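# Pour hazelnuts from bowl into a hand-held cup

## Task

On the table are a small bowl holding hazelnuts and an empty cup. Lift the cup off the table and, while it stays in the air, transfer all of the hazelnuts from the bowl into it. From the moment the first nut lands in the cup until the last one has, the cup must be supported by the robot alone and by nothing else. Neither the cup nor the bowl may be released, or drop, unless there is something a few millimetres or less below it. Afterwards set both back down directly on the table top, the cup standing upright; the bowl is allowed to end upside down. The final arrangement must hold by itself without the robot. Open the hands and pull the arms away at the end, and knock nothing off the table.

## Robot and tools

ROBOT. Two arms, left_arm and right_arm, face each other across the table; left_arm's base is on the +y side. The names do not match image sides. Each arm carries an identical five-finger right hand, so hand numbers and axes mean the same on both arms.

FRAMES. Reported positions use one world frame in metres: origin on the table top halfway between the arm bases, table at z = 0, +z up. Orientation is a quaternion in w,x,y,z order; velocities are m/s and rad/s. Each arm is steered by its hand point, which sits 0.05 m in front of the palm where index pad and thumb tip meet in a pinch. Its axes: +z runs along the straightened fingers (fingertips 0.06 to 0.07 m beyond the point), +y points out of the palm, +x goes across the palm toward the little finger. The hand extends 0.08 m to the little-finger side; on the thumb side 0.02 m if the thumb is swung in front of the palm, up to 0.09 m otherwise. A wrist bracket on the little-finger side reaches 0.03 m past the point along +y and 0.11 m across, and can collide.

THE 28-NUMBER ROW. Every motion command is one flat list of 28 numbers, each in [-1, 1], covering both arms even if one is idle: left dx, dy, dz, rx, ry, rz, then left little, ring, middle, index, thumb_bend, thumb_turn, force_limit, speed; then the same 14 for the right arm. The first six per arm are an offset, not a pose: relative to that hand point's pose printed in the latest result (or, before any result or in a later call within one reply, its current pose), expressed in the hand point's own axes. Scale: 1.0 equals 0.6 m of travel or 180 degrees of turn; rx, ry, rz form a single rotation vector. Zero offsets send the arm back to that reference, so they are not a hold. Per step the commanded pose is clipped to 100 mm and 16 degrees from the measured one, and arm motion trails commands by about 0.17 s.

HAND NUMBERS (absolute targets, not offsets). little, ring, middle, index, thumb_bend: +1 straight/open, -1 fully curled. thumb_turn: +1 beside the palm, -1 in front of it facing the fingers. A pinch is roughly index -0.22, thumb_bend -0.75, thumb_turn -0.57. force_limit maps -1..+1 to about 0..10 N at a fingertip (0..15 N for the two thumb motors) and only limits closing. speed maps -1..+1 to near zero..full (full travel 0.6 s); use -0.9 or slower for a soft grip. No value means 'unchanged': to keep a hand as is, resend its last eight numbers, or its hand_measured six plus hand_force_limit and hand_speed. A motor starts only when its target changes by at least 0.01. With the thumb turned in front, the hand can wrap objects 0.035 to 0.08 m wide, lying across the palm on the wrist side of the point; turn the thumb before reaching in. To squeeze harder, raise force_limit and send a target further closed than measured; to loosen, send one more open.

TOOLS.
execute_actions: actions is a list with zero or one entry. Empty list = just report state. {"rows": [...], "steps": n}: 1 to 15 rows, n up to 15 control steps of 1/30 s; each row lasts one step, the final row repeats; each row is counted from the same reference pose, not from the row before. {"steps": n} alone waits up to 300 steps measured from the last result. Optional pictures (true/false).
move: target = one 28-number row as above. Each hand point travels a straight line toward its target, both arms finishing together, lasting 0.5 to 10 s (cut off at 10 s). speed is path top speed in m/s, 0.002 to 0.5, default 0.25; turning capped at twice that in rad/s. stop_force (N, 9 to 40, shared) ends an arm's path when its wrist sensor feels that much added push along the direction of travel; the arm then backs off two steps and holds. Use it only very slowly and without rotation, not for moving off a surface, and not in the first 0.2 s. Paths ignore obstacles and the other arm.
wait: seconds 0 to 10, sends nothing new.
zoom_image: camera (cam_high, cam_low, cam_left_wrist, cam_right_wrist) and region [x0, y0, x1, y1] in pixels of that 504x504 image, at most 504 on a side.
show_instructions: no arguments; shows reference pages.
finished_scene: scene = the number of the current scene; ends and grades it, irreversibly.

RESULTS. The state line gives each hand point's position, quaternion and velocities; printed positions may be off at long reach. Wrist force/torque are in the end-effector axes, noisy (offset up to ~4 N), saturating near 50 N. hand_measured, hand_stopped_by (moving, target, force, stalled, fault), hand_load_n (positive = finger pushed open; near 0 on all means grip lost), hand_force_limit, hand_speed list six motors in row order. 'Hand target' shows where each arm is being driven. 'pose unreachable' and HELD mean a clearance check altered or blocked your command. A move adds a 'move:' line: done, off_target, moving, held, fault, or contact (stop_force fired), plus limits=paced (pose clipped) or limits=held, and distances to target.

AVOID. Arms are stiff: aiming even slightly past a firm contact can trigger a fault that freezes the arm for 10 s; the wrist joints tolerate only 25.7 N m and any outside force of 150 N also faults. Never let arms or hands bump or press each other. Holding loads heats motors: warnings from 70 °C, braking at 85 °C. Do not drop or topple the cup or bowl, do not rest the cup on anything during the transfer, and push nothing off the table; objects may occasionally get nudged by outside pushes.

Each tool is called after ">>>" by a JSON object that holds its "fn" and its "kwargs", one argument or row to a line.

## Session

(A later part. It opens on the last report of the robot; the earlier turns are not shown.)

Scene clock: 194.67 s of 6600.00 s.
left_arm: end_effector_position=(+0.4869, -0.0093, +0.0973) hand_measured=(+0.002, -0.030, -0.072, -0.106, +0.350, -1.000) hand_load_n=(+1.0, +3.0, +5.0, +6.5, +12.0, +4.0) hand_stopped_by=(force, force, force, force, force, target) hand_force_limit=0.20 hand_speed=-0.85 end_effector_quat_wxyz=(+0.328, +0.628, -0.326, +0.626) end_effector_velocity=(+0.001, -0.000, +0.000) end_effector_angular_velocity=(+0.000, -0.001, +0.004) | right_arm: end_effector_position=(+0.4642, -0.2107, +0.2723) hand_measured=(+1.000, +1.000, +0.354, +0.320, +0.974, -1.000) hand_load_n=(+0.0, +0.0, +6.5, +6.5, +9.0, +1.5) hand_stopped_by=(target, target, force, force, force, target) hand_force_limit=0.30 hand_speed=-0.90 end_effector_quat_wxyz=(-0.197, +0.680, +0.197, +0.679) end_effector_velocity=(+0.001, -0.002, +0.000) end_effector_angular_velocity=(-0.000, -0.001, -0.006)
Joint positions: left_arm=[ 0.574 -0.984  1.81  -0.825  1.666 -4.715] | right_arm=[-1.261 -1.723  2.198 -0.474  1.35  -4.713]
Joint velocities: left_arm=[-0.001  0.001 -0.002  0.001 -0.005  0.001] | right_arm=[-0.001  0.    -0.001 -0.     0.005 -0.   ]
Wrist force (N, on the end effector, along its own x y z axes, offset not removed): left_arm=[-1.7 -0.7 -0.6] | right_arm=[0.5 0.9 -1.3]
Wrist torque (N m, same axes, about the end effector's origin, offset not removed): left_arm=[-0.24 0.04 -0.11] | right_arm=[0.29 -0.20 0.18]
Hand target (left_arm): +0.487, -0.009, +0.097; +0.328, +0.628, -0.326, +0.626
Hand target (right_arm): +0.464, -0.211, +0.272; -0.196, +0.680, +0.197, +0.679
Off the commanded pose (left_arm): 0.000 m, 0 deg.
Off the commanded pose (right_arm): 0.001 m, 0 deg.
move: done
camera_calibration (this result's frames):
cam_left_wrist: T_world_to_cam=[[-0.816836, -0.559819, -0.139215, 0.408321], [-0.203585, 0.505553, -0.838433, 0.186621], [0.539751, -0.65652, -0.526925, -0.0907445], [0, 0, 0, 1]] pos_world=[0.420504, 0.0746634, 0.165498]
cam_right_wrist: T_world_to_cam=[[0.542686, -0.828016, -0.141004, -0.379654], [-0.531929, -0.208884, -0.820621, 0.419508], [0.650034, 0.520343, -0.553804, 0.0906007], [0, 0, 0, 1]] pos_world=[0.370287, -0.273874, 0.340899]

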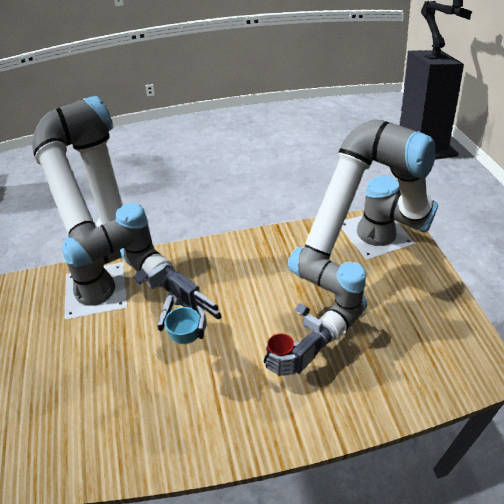

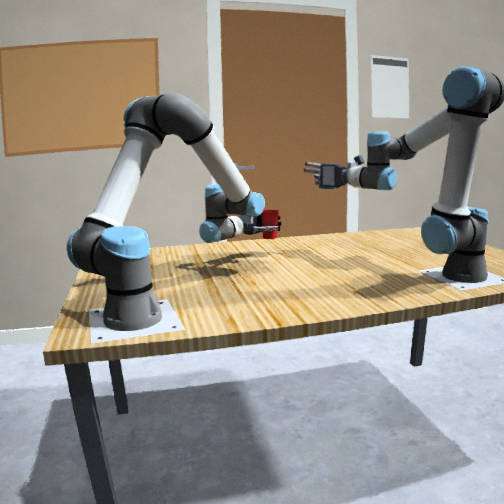

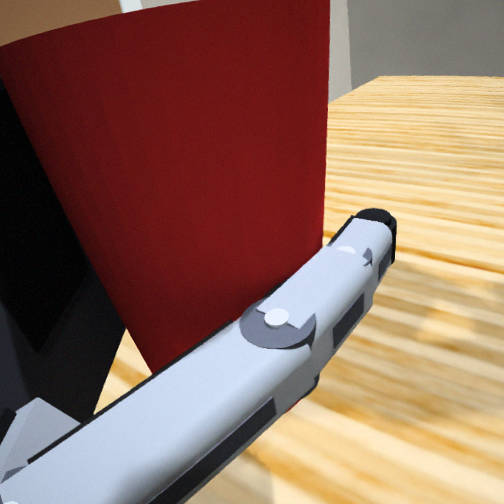

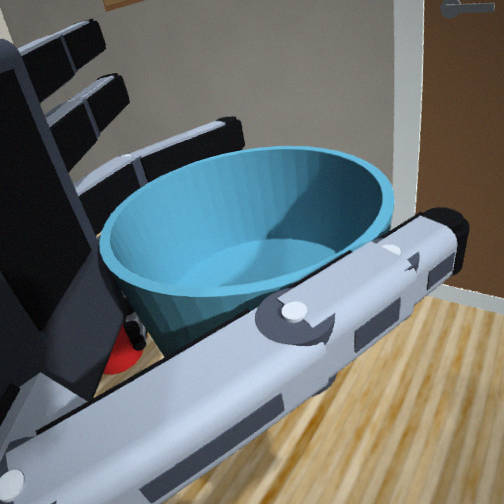

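>>> {"fn": "move", "kwargs": {
  "target": [-0.095,0,0,0,0,0,-1,-1,-1,-1,-0.6,-1,0.2,-0.85, -0.4,0,0,0,0,0,1,1,-0.98,-0.98,-0.6,-1,0.3,-0.9],
  "speed": 0.12
}}

>>> {"fn": "move", "kwargs": {
  "target": [-0.0155,0,0,0,0,0,-1,-1,-1,-1,-0.6,-1,0.2,-0.85, -0.0168,0,0,0,0,0,1,1,-0.98,-0.98,-0.6,-1,0.3,-0.9],
  "speed": 0.005,
  "stop_force": 9
}}

Scene clock: 208.70 s of 6600.00 s.
left_arm: end_effector_position=(+0.4867, -0.0092, +0.0403) hand_measured=(+0.002, -0.030, -0.072, -0.106, +0.350, -1.000) hand_load_n=(+1.0, +3.0, +5.0, +6.5, +12.0, +4.0) hand_stopped_by=(force, force, force, force, force, target) hand_force_limit=0.20 hand_speed=-0.85 end_effector_quat_wxyz=(+0.328, +0.628, -0.326, +0.626) end_effector_velocity=(+0.000, +0.000, -0.001) end_effector_angular_velocity=(+0.001, +0.000, +0.002) | right_arm: end_effector_position=(+0.4641, -0.2105, +0.0330) hand_measured=(+1.000, +1.000, +0.354, +0.320, +0.974, -1.000) hand_load_n=(+0.0, +0.0, +6.5, +6.5, +9.0, +1.5) hand_stopped_by=(target, target, force, force, force, target) hand_force_limit=0.30 hand_speed=-0.90 end_effector_quat_wxyz=(-0.197, +0.680, +0.197, +0.679) end_effector_velocity=(+0.001, +0.000, -0.003) end_effector_angular_velocity=(+0.001, -0.002, -0.000)
Joint positions: left_arm=[ 0.574 -0.877  1.824 -0.945  1.666 -4.715] | right_arm=[-1.261 -1.114  2.435 -1.319  1.351 -4.713]
Joint velocities: left_arm=[ 0.     0.002  0.    -0.001 -0.002  0.   ] | right_arm=[ 0.     0.013 -0.001 -0.015  0.001 -0.   ]
Wrist force (N, on the end effector, along its own x y z axes, offset not removed): left_arm=[-1.8 -1.5 0.1] | right_arm=[1.4 -0.6 -0.2]
Wrist torque (N m, same axes, about the end effector's origin, offset not removed): left_arm=[-0.40 0.16 -0.12] | right_arm=[0.06 -0.33 0.16]
Hand target (left_arm): +0.487, -0.009, +0.040; +0.328, +0.628, -0.326, +0.626
Hand target (right_arm): +0.464, -0.211, +0.033; -0.197, +0.680, +0.197, +0.679
Off the commanded pose (left_arm): 0.000 m, 0 deg.
Off the commanded pose (right_arm): 0.001 m, 0 deg.
After step 90, 8.50 s passed at rest.
move: done
camera_calibration (this result's frames):
cam_left_wrist: T_world_to_cam=[[-0.816834, -0.559818, -0.139238, 0.400283], [-0.203571, 0.505567, -0.838428, 0.138768], [0.539761, -0.656511, -0.526927, -0.12061], [0, 0, 0, 1]] pos_world=[0.420315, 0.0747472, 0.108529]
cam_right_wrist: T_world_to_cam=[[0.542638, -0.828039, -0.141052, -0.413188], [-0.532181, -0.208999, -0.820428, 0.223156], [0.649867, 0.520261, -0.554077, -0.0419177], [0, 0, 0, 1]] pos_world=[0.370212, -0.273688, 0.101577]

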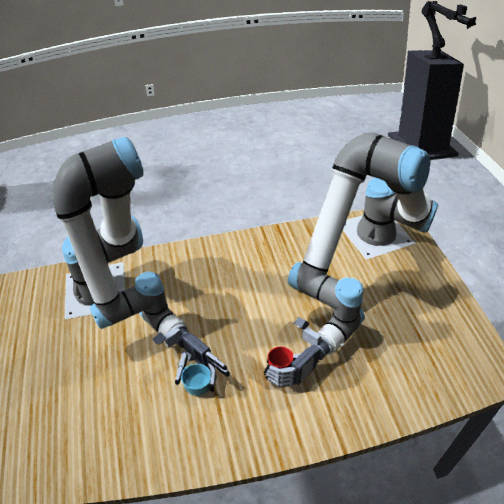

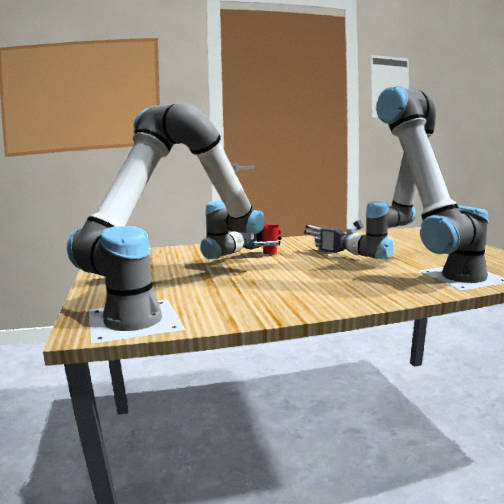

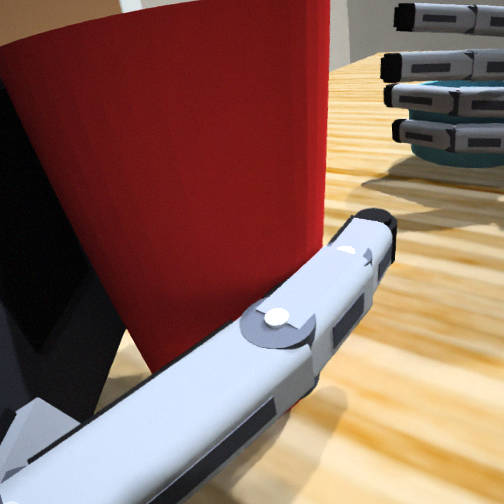

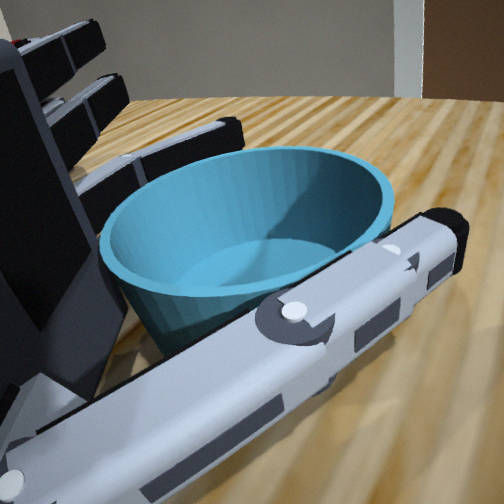

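Scene clock: 210.93 s of 6600.00 s.
left_arm: end_effector_position=(+0.4867, -0.0092, +0.0312) hand_measured=(+0.002, -0.030, -0.072, -0.106, +0.350, -1.000) hand_load_n=(+1.5, +3.5, +5.0, +6.5, +12.0, +2.5) hand_stopped_by=(force, force, force, force, force, target) hand_force_limit=0.20 hand_speed=-0.85 end_effector_quat_wxyz=(+0.328, +0.628, -0.326, +0.626) end_effector_velocity=(+0.000, +0.000, -0.002) end_effector_angular_velocity=(+0.000, +0.002, +0.001) | right_arm: end_effector_position=(+0.4641, -0.2105, +0.0231) hand_measured=(+1.000, +1.000, +0.354, +0.320, +0.974, -1.000) hand_load_n=(+0.0, +0.0, +6.5, +6.5, +9.0, +0.5) hand_stopped_by=(target, target, force, force, force, target) hand_force_limit=0.30 hand_speed=-0.90 end_effector_quat_wxyz=(-0.197, +0.680, +0.197, +0.679) end_effector_velocity=(+0.000, +0.000, -0.001) end_effector_angular_velocity=(-0.001, -0.001, +0.002)
Joint positions: left_arm=[ 0.574 -0.859  1.824 -0.964  1.666 -4.715] | right_arm=[-1.261 -1.079  2.434 -1.354  1.351 -4.713]
Joint velocities: left_arm=[ 0.001  0.004  0.    -0.002 -0.    -0.001] | right_arm=[-0.001  0.004  0.    -0.005 -0.003 -0.001]
Wrist force (N, on the end effector, along its own x y z axes, offset not removed): left_arm=[4.4 -2.8 1.6] | right_arm=[3.5 -1.3 -1.7]
Wrist torque (N m, same axes, about the end effector's origin, offset not removed): left_arm=[-0.39 -0.05 -0.13] | right_arm=[-0.02 -0.01 0.01]
Hand target (left_arm): +0.487, -0.009, +0.031; +0.328, +0.628, -0.326, +0.626
Hand target (right_arm): +0.464, -0.211, +0.023; -0.197, +0.680, +0.197, +0.679
Off the commanded pose (left_arm): 0.000 m, 0 deg.
Off the commanded pose (right_arm): 0.000 m, 0 deg.
move: done
camera_calibration (this result's frames):
cam_left_wrist: T_world_to_cam=[[-0.816835, -0.559812, -0.139254, 0.398996], [-0.203475, 0.505474, -0.838507, 0.131085], [0.539795, -0.656587, -0.526797, -0.125421], [0, 0, 0, 1]] pos_world=[0.420287, 0.0747529, 0.0994059]
cam_right_wrist: T_world_to_cam=[[0.542652, -0.828033, -0.141034, -0.414584], [-0.532098, -0.208962, -0.820492, 0.215041], [0.649924, 0.520285, -0.553988, -0.0474367], [0, 0, 0, 1]] pos_world=[0.370228, -0.273674, 0.0916897]

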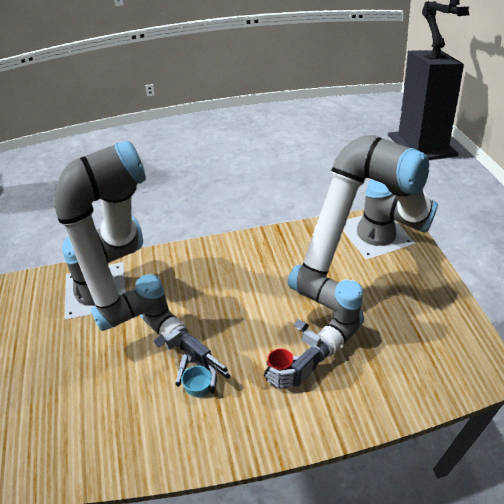

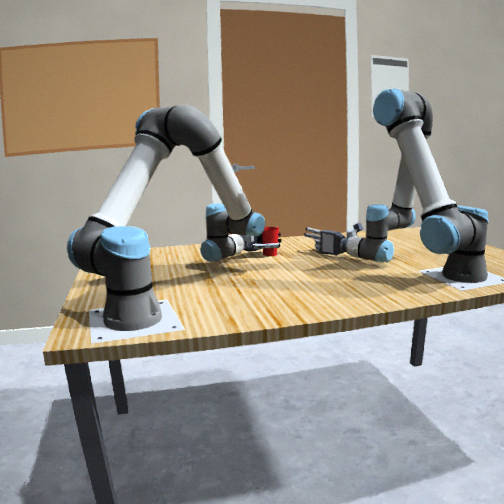

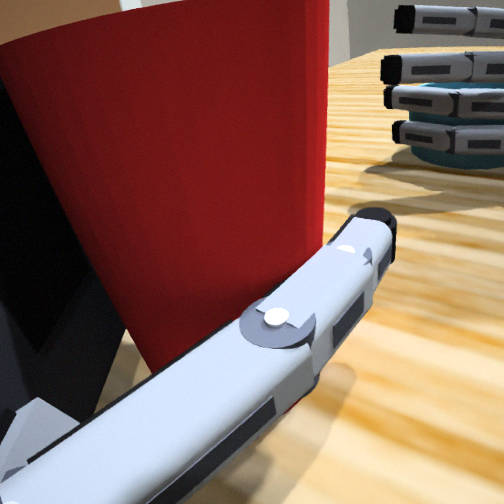

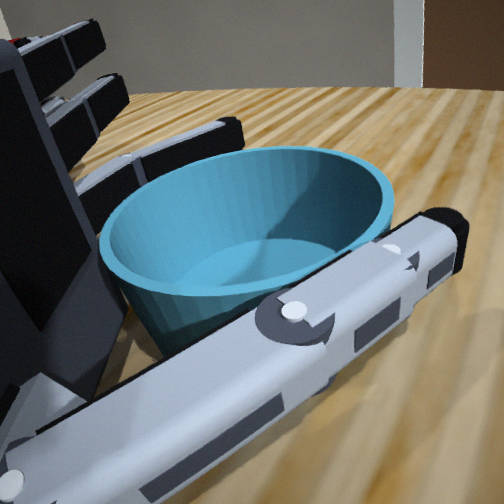

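>>> {"fn": "move", "kwargs": {
  "target": [0,0,0,0,0,0,1,1,1,1,1,-1,0.2,-0.7, 0,0,0,0,0,0,1,1,1,1,1,-1,0.2,-0.7],
  "speed": 0.005
}}

>>> {"fn": "move", "kwargs": {
  "target": [0.01,-0.04,-0.25,0,0,0,1,1,1,1,1,-1,0.2,-0.7, 0.008,-0.02,-0.085,0,0,0,1,1,1,1,1,-1,0.2,-0.7],
  "speed": 0.08
}}

>>> {"fn": "move", "kwargs": {
  "target": [0.1,0,0,0,0,0,1,1,1,1,1,-1,0.2,-0.7, 0.2,0,0,0,0,0,1,1,1,1,1,-1,0.2,-0.7],
  "speed": 0.1
}}

Scene clock: 224.07 s of 6600.00 s.
left_arm: end_effector_position=(+0.4867, -0.0093, +0.0312) hand_measured=(+1.000, +1.000, +1.000, +1.000, +1.000, -1.000) hand_load_n=(+0.0, +0.0, +0.0, +0.0, +0.0, +0.0) hand_stopped_by=(target, target, target, target, target, target) hand_force_limit=0.20 hand_speed=-0.70 end_effector_quat_wxyz=(+0.328, +0.628, -0.326, +0.626) end_effector_velocity=(-0.000, -0.000, +0.001) end_effector_angular_velocity=(-0.002, -0.000, -0.000) | right_arm: end_effector_position=(+0.4641, -0.2105, +0.0231) hand_measured=(+1.000, +1.000, +1.000, +1.000, +1.000, -1.000) hand_load_n=(+0.0, +0.0, +0.0, +0.0, +0.0, +0.0) hand_stopped_by=(target, target, target, target, target, target) hand_force_limit=0.20 hand_speed=-0.70 end_effector_quat_wxyz=(-0.197, +0.680, +0.197, +0.679) end_effector_velocity=(-0.000, +0.000, -0.001) end_effector_angular_velocity=(-0.001, +0.002, +0.001)
Joint positions: left_arm=[ 0.574 -0.859  1.824 -0.964  1.666 -4.715] | right_arm=[-1.261 -1.079  2.434 -1.354  1.351 -4.713]
Joint velocities: left_arm=[-0.    -0.001 -0.    -0.001 -0.    -0.001] | right_arm=[-0.     0.002  0.    -0.    -0.001 -0.   ]
Wrist force (N, on the end effector, along its own x y z axes, offset not removed): left_arm=[-1.4 -1.5 -0.3] | right_arm=[-1.9 1.1 0.2]
Wrist torque (N m, same axes, about the end effector's origin, offset not removed): left_arm=[-0.35 0.18 -0.21] | right_arm=[0.20 0.29 -0.07]
Hand target (left_arm): +0.487, -0.009, +0.031; +0.328, +0.628, -0.326, +0.626
Hand target (right_arm): +0.464, -0.211, +0.023; -0.197, +0.680, +0.197, +0.679
Off the commanded pose (left_arm): 0.000 m, 0 deg.
Off the commanded pose (right_arm): 0.000 m, 0 deg.
After step 90, 7.63 s passed at rest.
move: done
camera_calibration (this result's frames):
cam_left_wrist: T_world_to_cam=[[-0.816847, -0.559794, -0.139254, 0.398986], [-0.203464, 0.505479, -0.838507, 0.131083], [0.539781, -0.656599, -0.526797, -0.125415], [0, 0, 0, 1]] pos_world=[0.420278, 0.0747434, 0.099406]
cam_right_wrist: T_world_to_cam=[[0.542646, -0.828038, -0.141024, -0.414585], [-0.532096, -0.208964, -0.820493, 0.21504], [0.64993, 0.520275, -0.553989, -0.0474409], [0, 0, 0, 1]] pos_world=[0.370228, -0.273674, 0.0916904]

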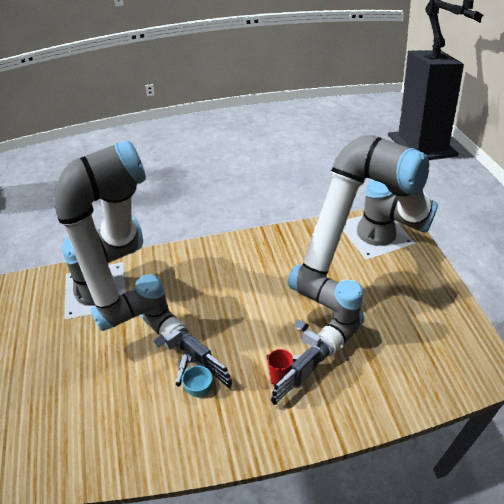

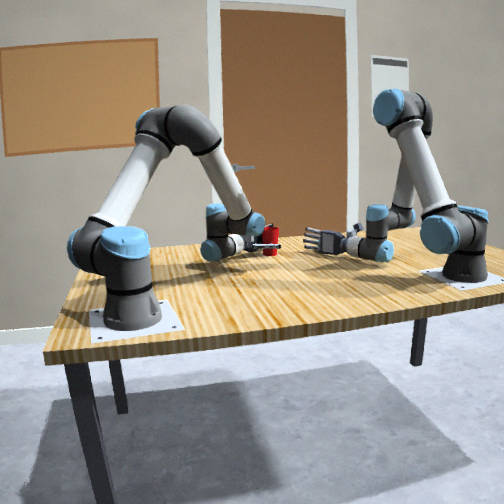

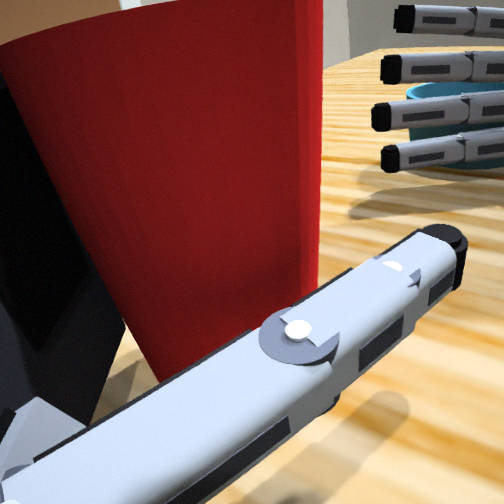

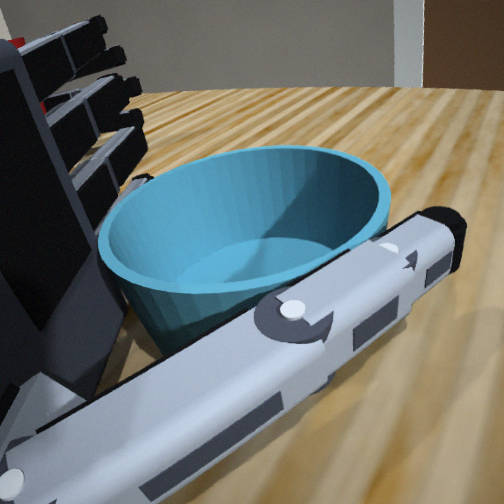

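Scene clock: 226.43 s of 6600.00 s.
left_arm: end_effector_position=(+0.4208, +0.1272, +0.0375) hand_measured=(+1.000, +1.000, +1.000, +1.000, +1.000, -1.000) hand_load_n=(+0.0, +0.0, +0.0, +0.0, +0.0, +0.0) hand_stopped_by=(target, target, target, target, target, target) hand_force_limit=0.20 hand_speed=-0.70 end_effector_quat_wxyz=(+0.328, +0.628, -0.327, +0.626) end_effector_velocity=(-0.002, +0.002, +0.000) end_effector_angular_velocity=(-0.000, -0.000, -0.002) | right_arm: end_effector_position=(+0.4147, -0.2277, +0.0279) hand_measured=(+1.000, +1.000, +1.000, +1.000, +1.000, -1.000) hand_load_n=(+0.0, +0.0, +0.0, +0.0, +0.0, +0.0) hand_stopped_by=(target, target, target, target, target, target) hand_force_limit=0.20 hand_speed=-0.70 end_effector_quat_wxyz=(-0.197, +0.680, +0.197, +0.679) end_effector_velocity=(-0.001, -0.000, -0.001) end_effector_angular_velocity=(-0.000, +0.002, +0.001)
Joint positions: left_arm=[ 0.678 -1.038  2.204 -1.164  1.771 -4.715] | right_arm=[-1.258 -1.133  2.57  -1.435  1.353 -4.713]
Joint velocities: left_arm=[ 0.003 -0.004  0.006 -0.003  0.005 -0.   ] | right_arm=[-0.     0.001  0.003 -0.001 -0.001  0.   ]
Wrist force (N, on the end effector, along its own x y z axes, offset not removed): left_arm=[-0.8 -0.8 0.6] | right_arm=[1.8 -1.6 -1.3]
Wrist torque (N m, same axes, about the end effector's origin, offset not removed): left_arm=[-0.35 -0.02 -0.05] | right_arm=[-0.16 -0.32 0.11]
Hand target (left_arm): +0.421, +0.127, +0.038; +0.328, +0.628, -0.327, +0.626
Hand target (right_arm): +0.415, -0.228, +0.028; -0.197, +0.680, +0.197, +0.679
Off the commanded pose (left_arm): 0.000 m, 0 deg.
Off the commanded pose (right_arm): 0.000 m, 0 deg.
move: done
camera_calibration (this result's frames):
cam_left_wrist: T_world_to_cam=[[-0.816826, -0.559769, -0.13948, 0.422363], [-0.20333, 0.505624, -0.838452, 0.0539568], [0.539864, -0.656508, -0.526824, 0.00305781], [0, 0, 0, 1]] pos_world=[0.354317, 0.211151, 0.105762]
cam_right_wrist: T_world_to_cam=[[0.542635, -0.828047, -0.141018, -0.401317], [-0.532101, -0.208965, -0.820489, 0.189091], [0.649936, 0.520262, -0.553996, -0.00376432], [0, 0, 0, 1]] pos_world=[0.320831, -0.290838, 0.0964687]

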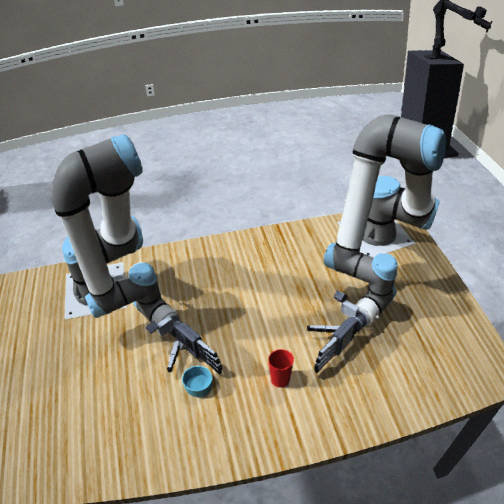

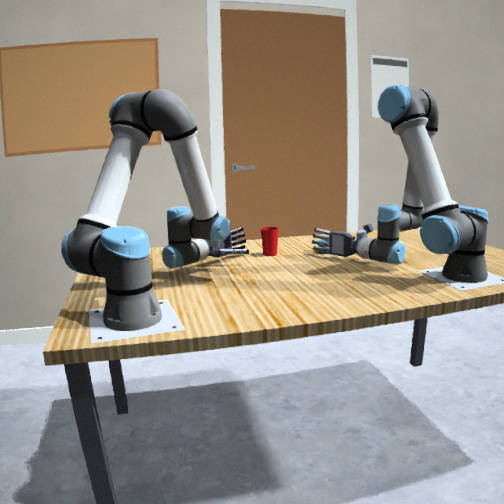

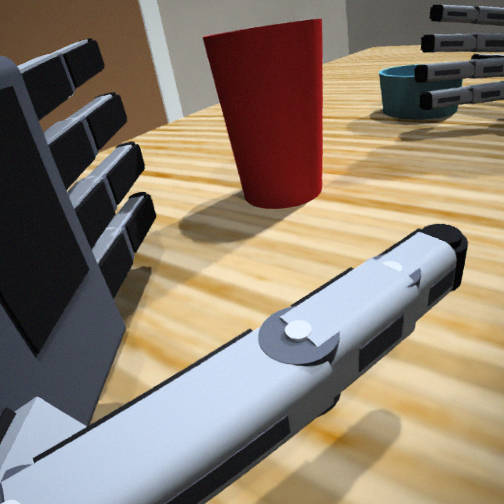

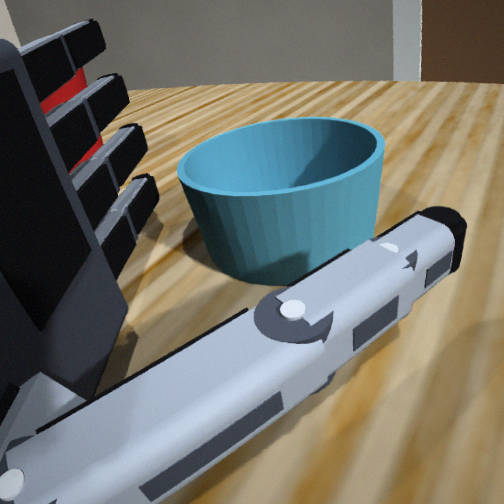

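Scene clock: 228.17 s of 6600.00 s.
left_arm: end_effector_position=(+0.4209, +0.1271, +0.0975) hand_measured=(+1.000, +1.000, +1.000, +1.000, +1.000, -1.000) hand_load_n=(+0.0, +0.0, +0.0, +0.0, +0.0, +0.0) hand_stopped_by=(target, target, target, target, target, target) hand_force_limit=0.20 hand_speed=-0.70 end_effector_quat_wxyz=(+0.328, +0.628, -0.326, +0.626) end_effector_velocity=(-0.000, -0.000, +0.001) end_effector_angular_velocity=(-0.001, +0.001, -0.001) | right_arm: end_effector_position=(+0.4147, -0.2278, +0.1474) hand_measured=(+1.000, +1.000, +1.000, +1.000, +1.000, -1.000) hand_load_n=(+0.0, +0.0, +0.0, +0.0, +0.0, +0.0) hand_stopped_by=(target, target, target, target, target, target) hand_force_limit=0.20 hand_speed=-0.70 end_effector_quat_wxyz=(-0.197, +0.680, +0.197, +0.679) end_effector_velocity=(+0.000, +0.000, +0.002) end_effector_angular_velocity=(-0.000, +0.002, +0.001)
Joint positions: left_arm=[ 0.679 -1.192  2.188 -0.995  1.771 -4.715] | right_arm=[-1.259 -1.592  2.5   -0.907  1.353 -4.713]
Joint velocities: left_arm=[-0.    -0.003 -0.001  0.004  0.001 -0.001] | right_arm=[-0.001 -0.009 -0.004  0.015 -0.001  0.001]
Wrist force (N, on the end effector, along its own x y z axes, offset not removed): left_arm=[-0.9 -1.2 0.6] | right_arm=[0.7 0.3 -1.0]
Wrist torque (N m, same axes, about the end effector's origin, offset not removed): left_arm=[-0.40 0.04 -0.08] | right_arm=[0.11 -0.14 0.03]
Hand target (left_arm): +0.421, +0.127, +0.098; +0.328, +0.628, -0.327, +0.626
Hand target (right_arm): +0.415, -0.228, +0.148; -0.197, +0.680, +0.197, +0.679
Off the commanded pose (left_arm): 0.000 m, 0 deg.
Off the commanded pose (right_arm): 0.001 m, 0 deg.
move: done
camera_calibration (this result's frames):
cam_left_wrist: T_world_to_cam=[[-0.816841, -0.559786, -0.139324, 0.430819], [-0.203426, 0.505529, -0.838486, 0.104352], [0.539805, -0.656567, -0.526811, 0.0345101], [0, 0, 0, 1]] pos_world=[0.354509, 0.211071, 0.165702]
cam_right_wrist: T_world_to_cam=[[0.54266, -0.828038, -0.140973, -0.384558], [-0.531889, -0.208862, -0.820652, 0.28708], [0.650087, 0.520317, -0.553766, 0.0623892], [0, 0, 0, 1]] pos_world=[0.320821, -0.290931, 0.21593]

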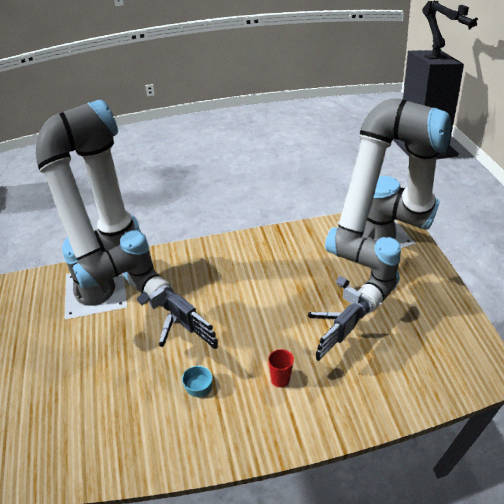

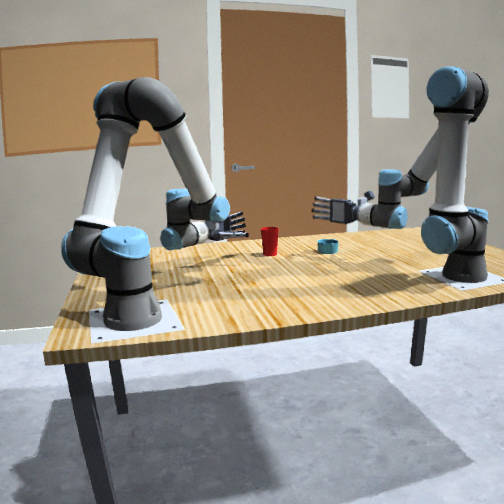

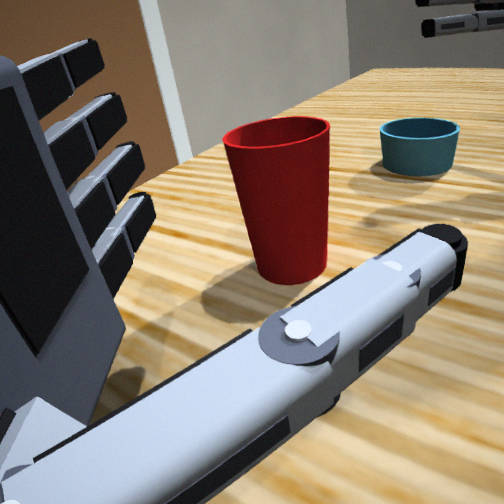

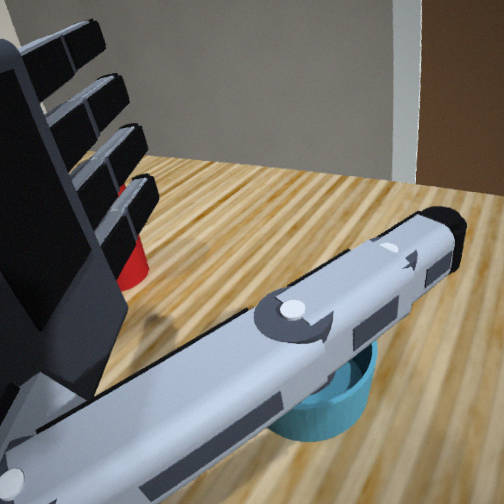

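>>> {"fn": "finished_scene", "kwargs": {
  "scene": 2
}}

The scene is finished: the task was done.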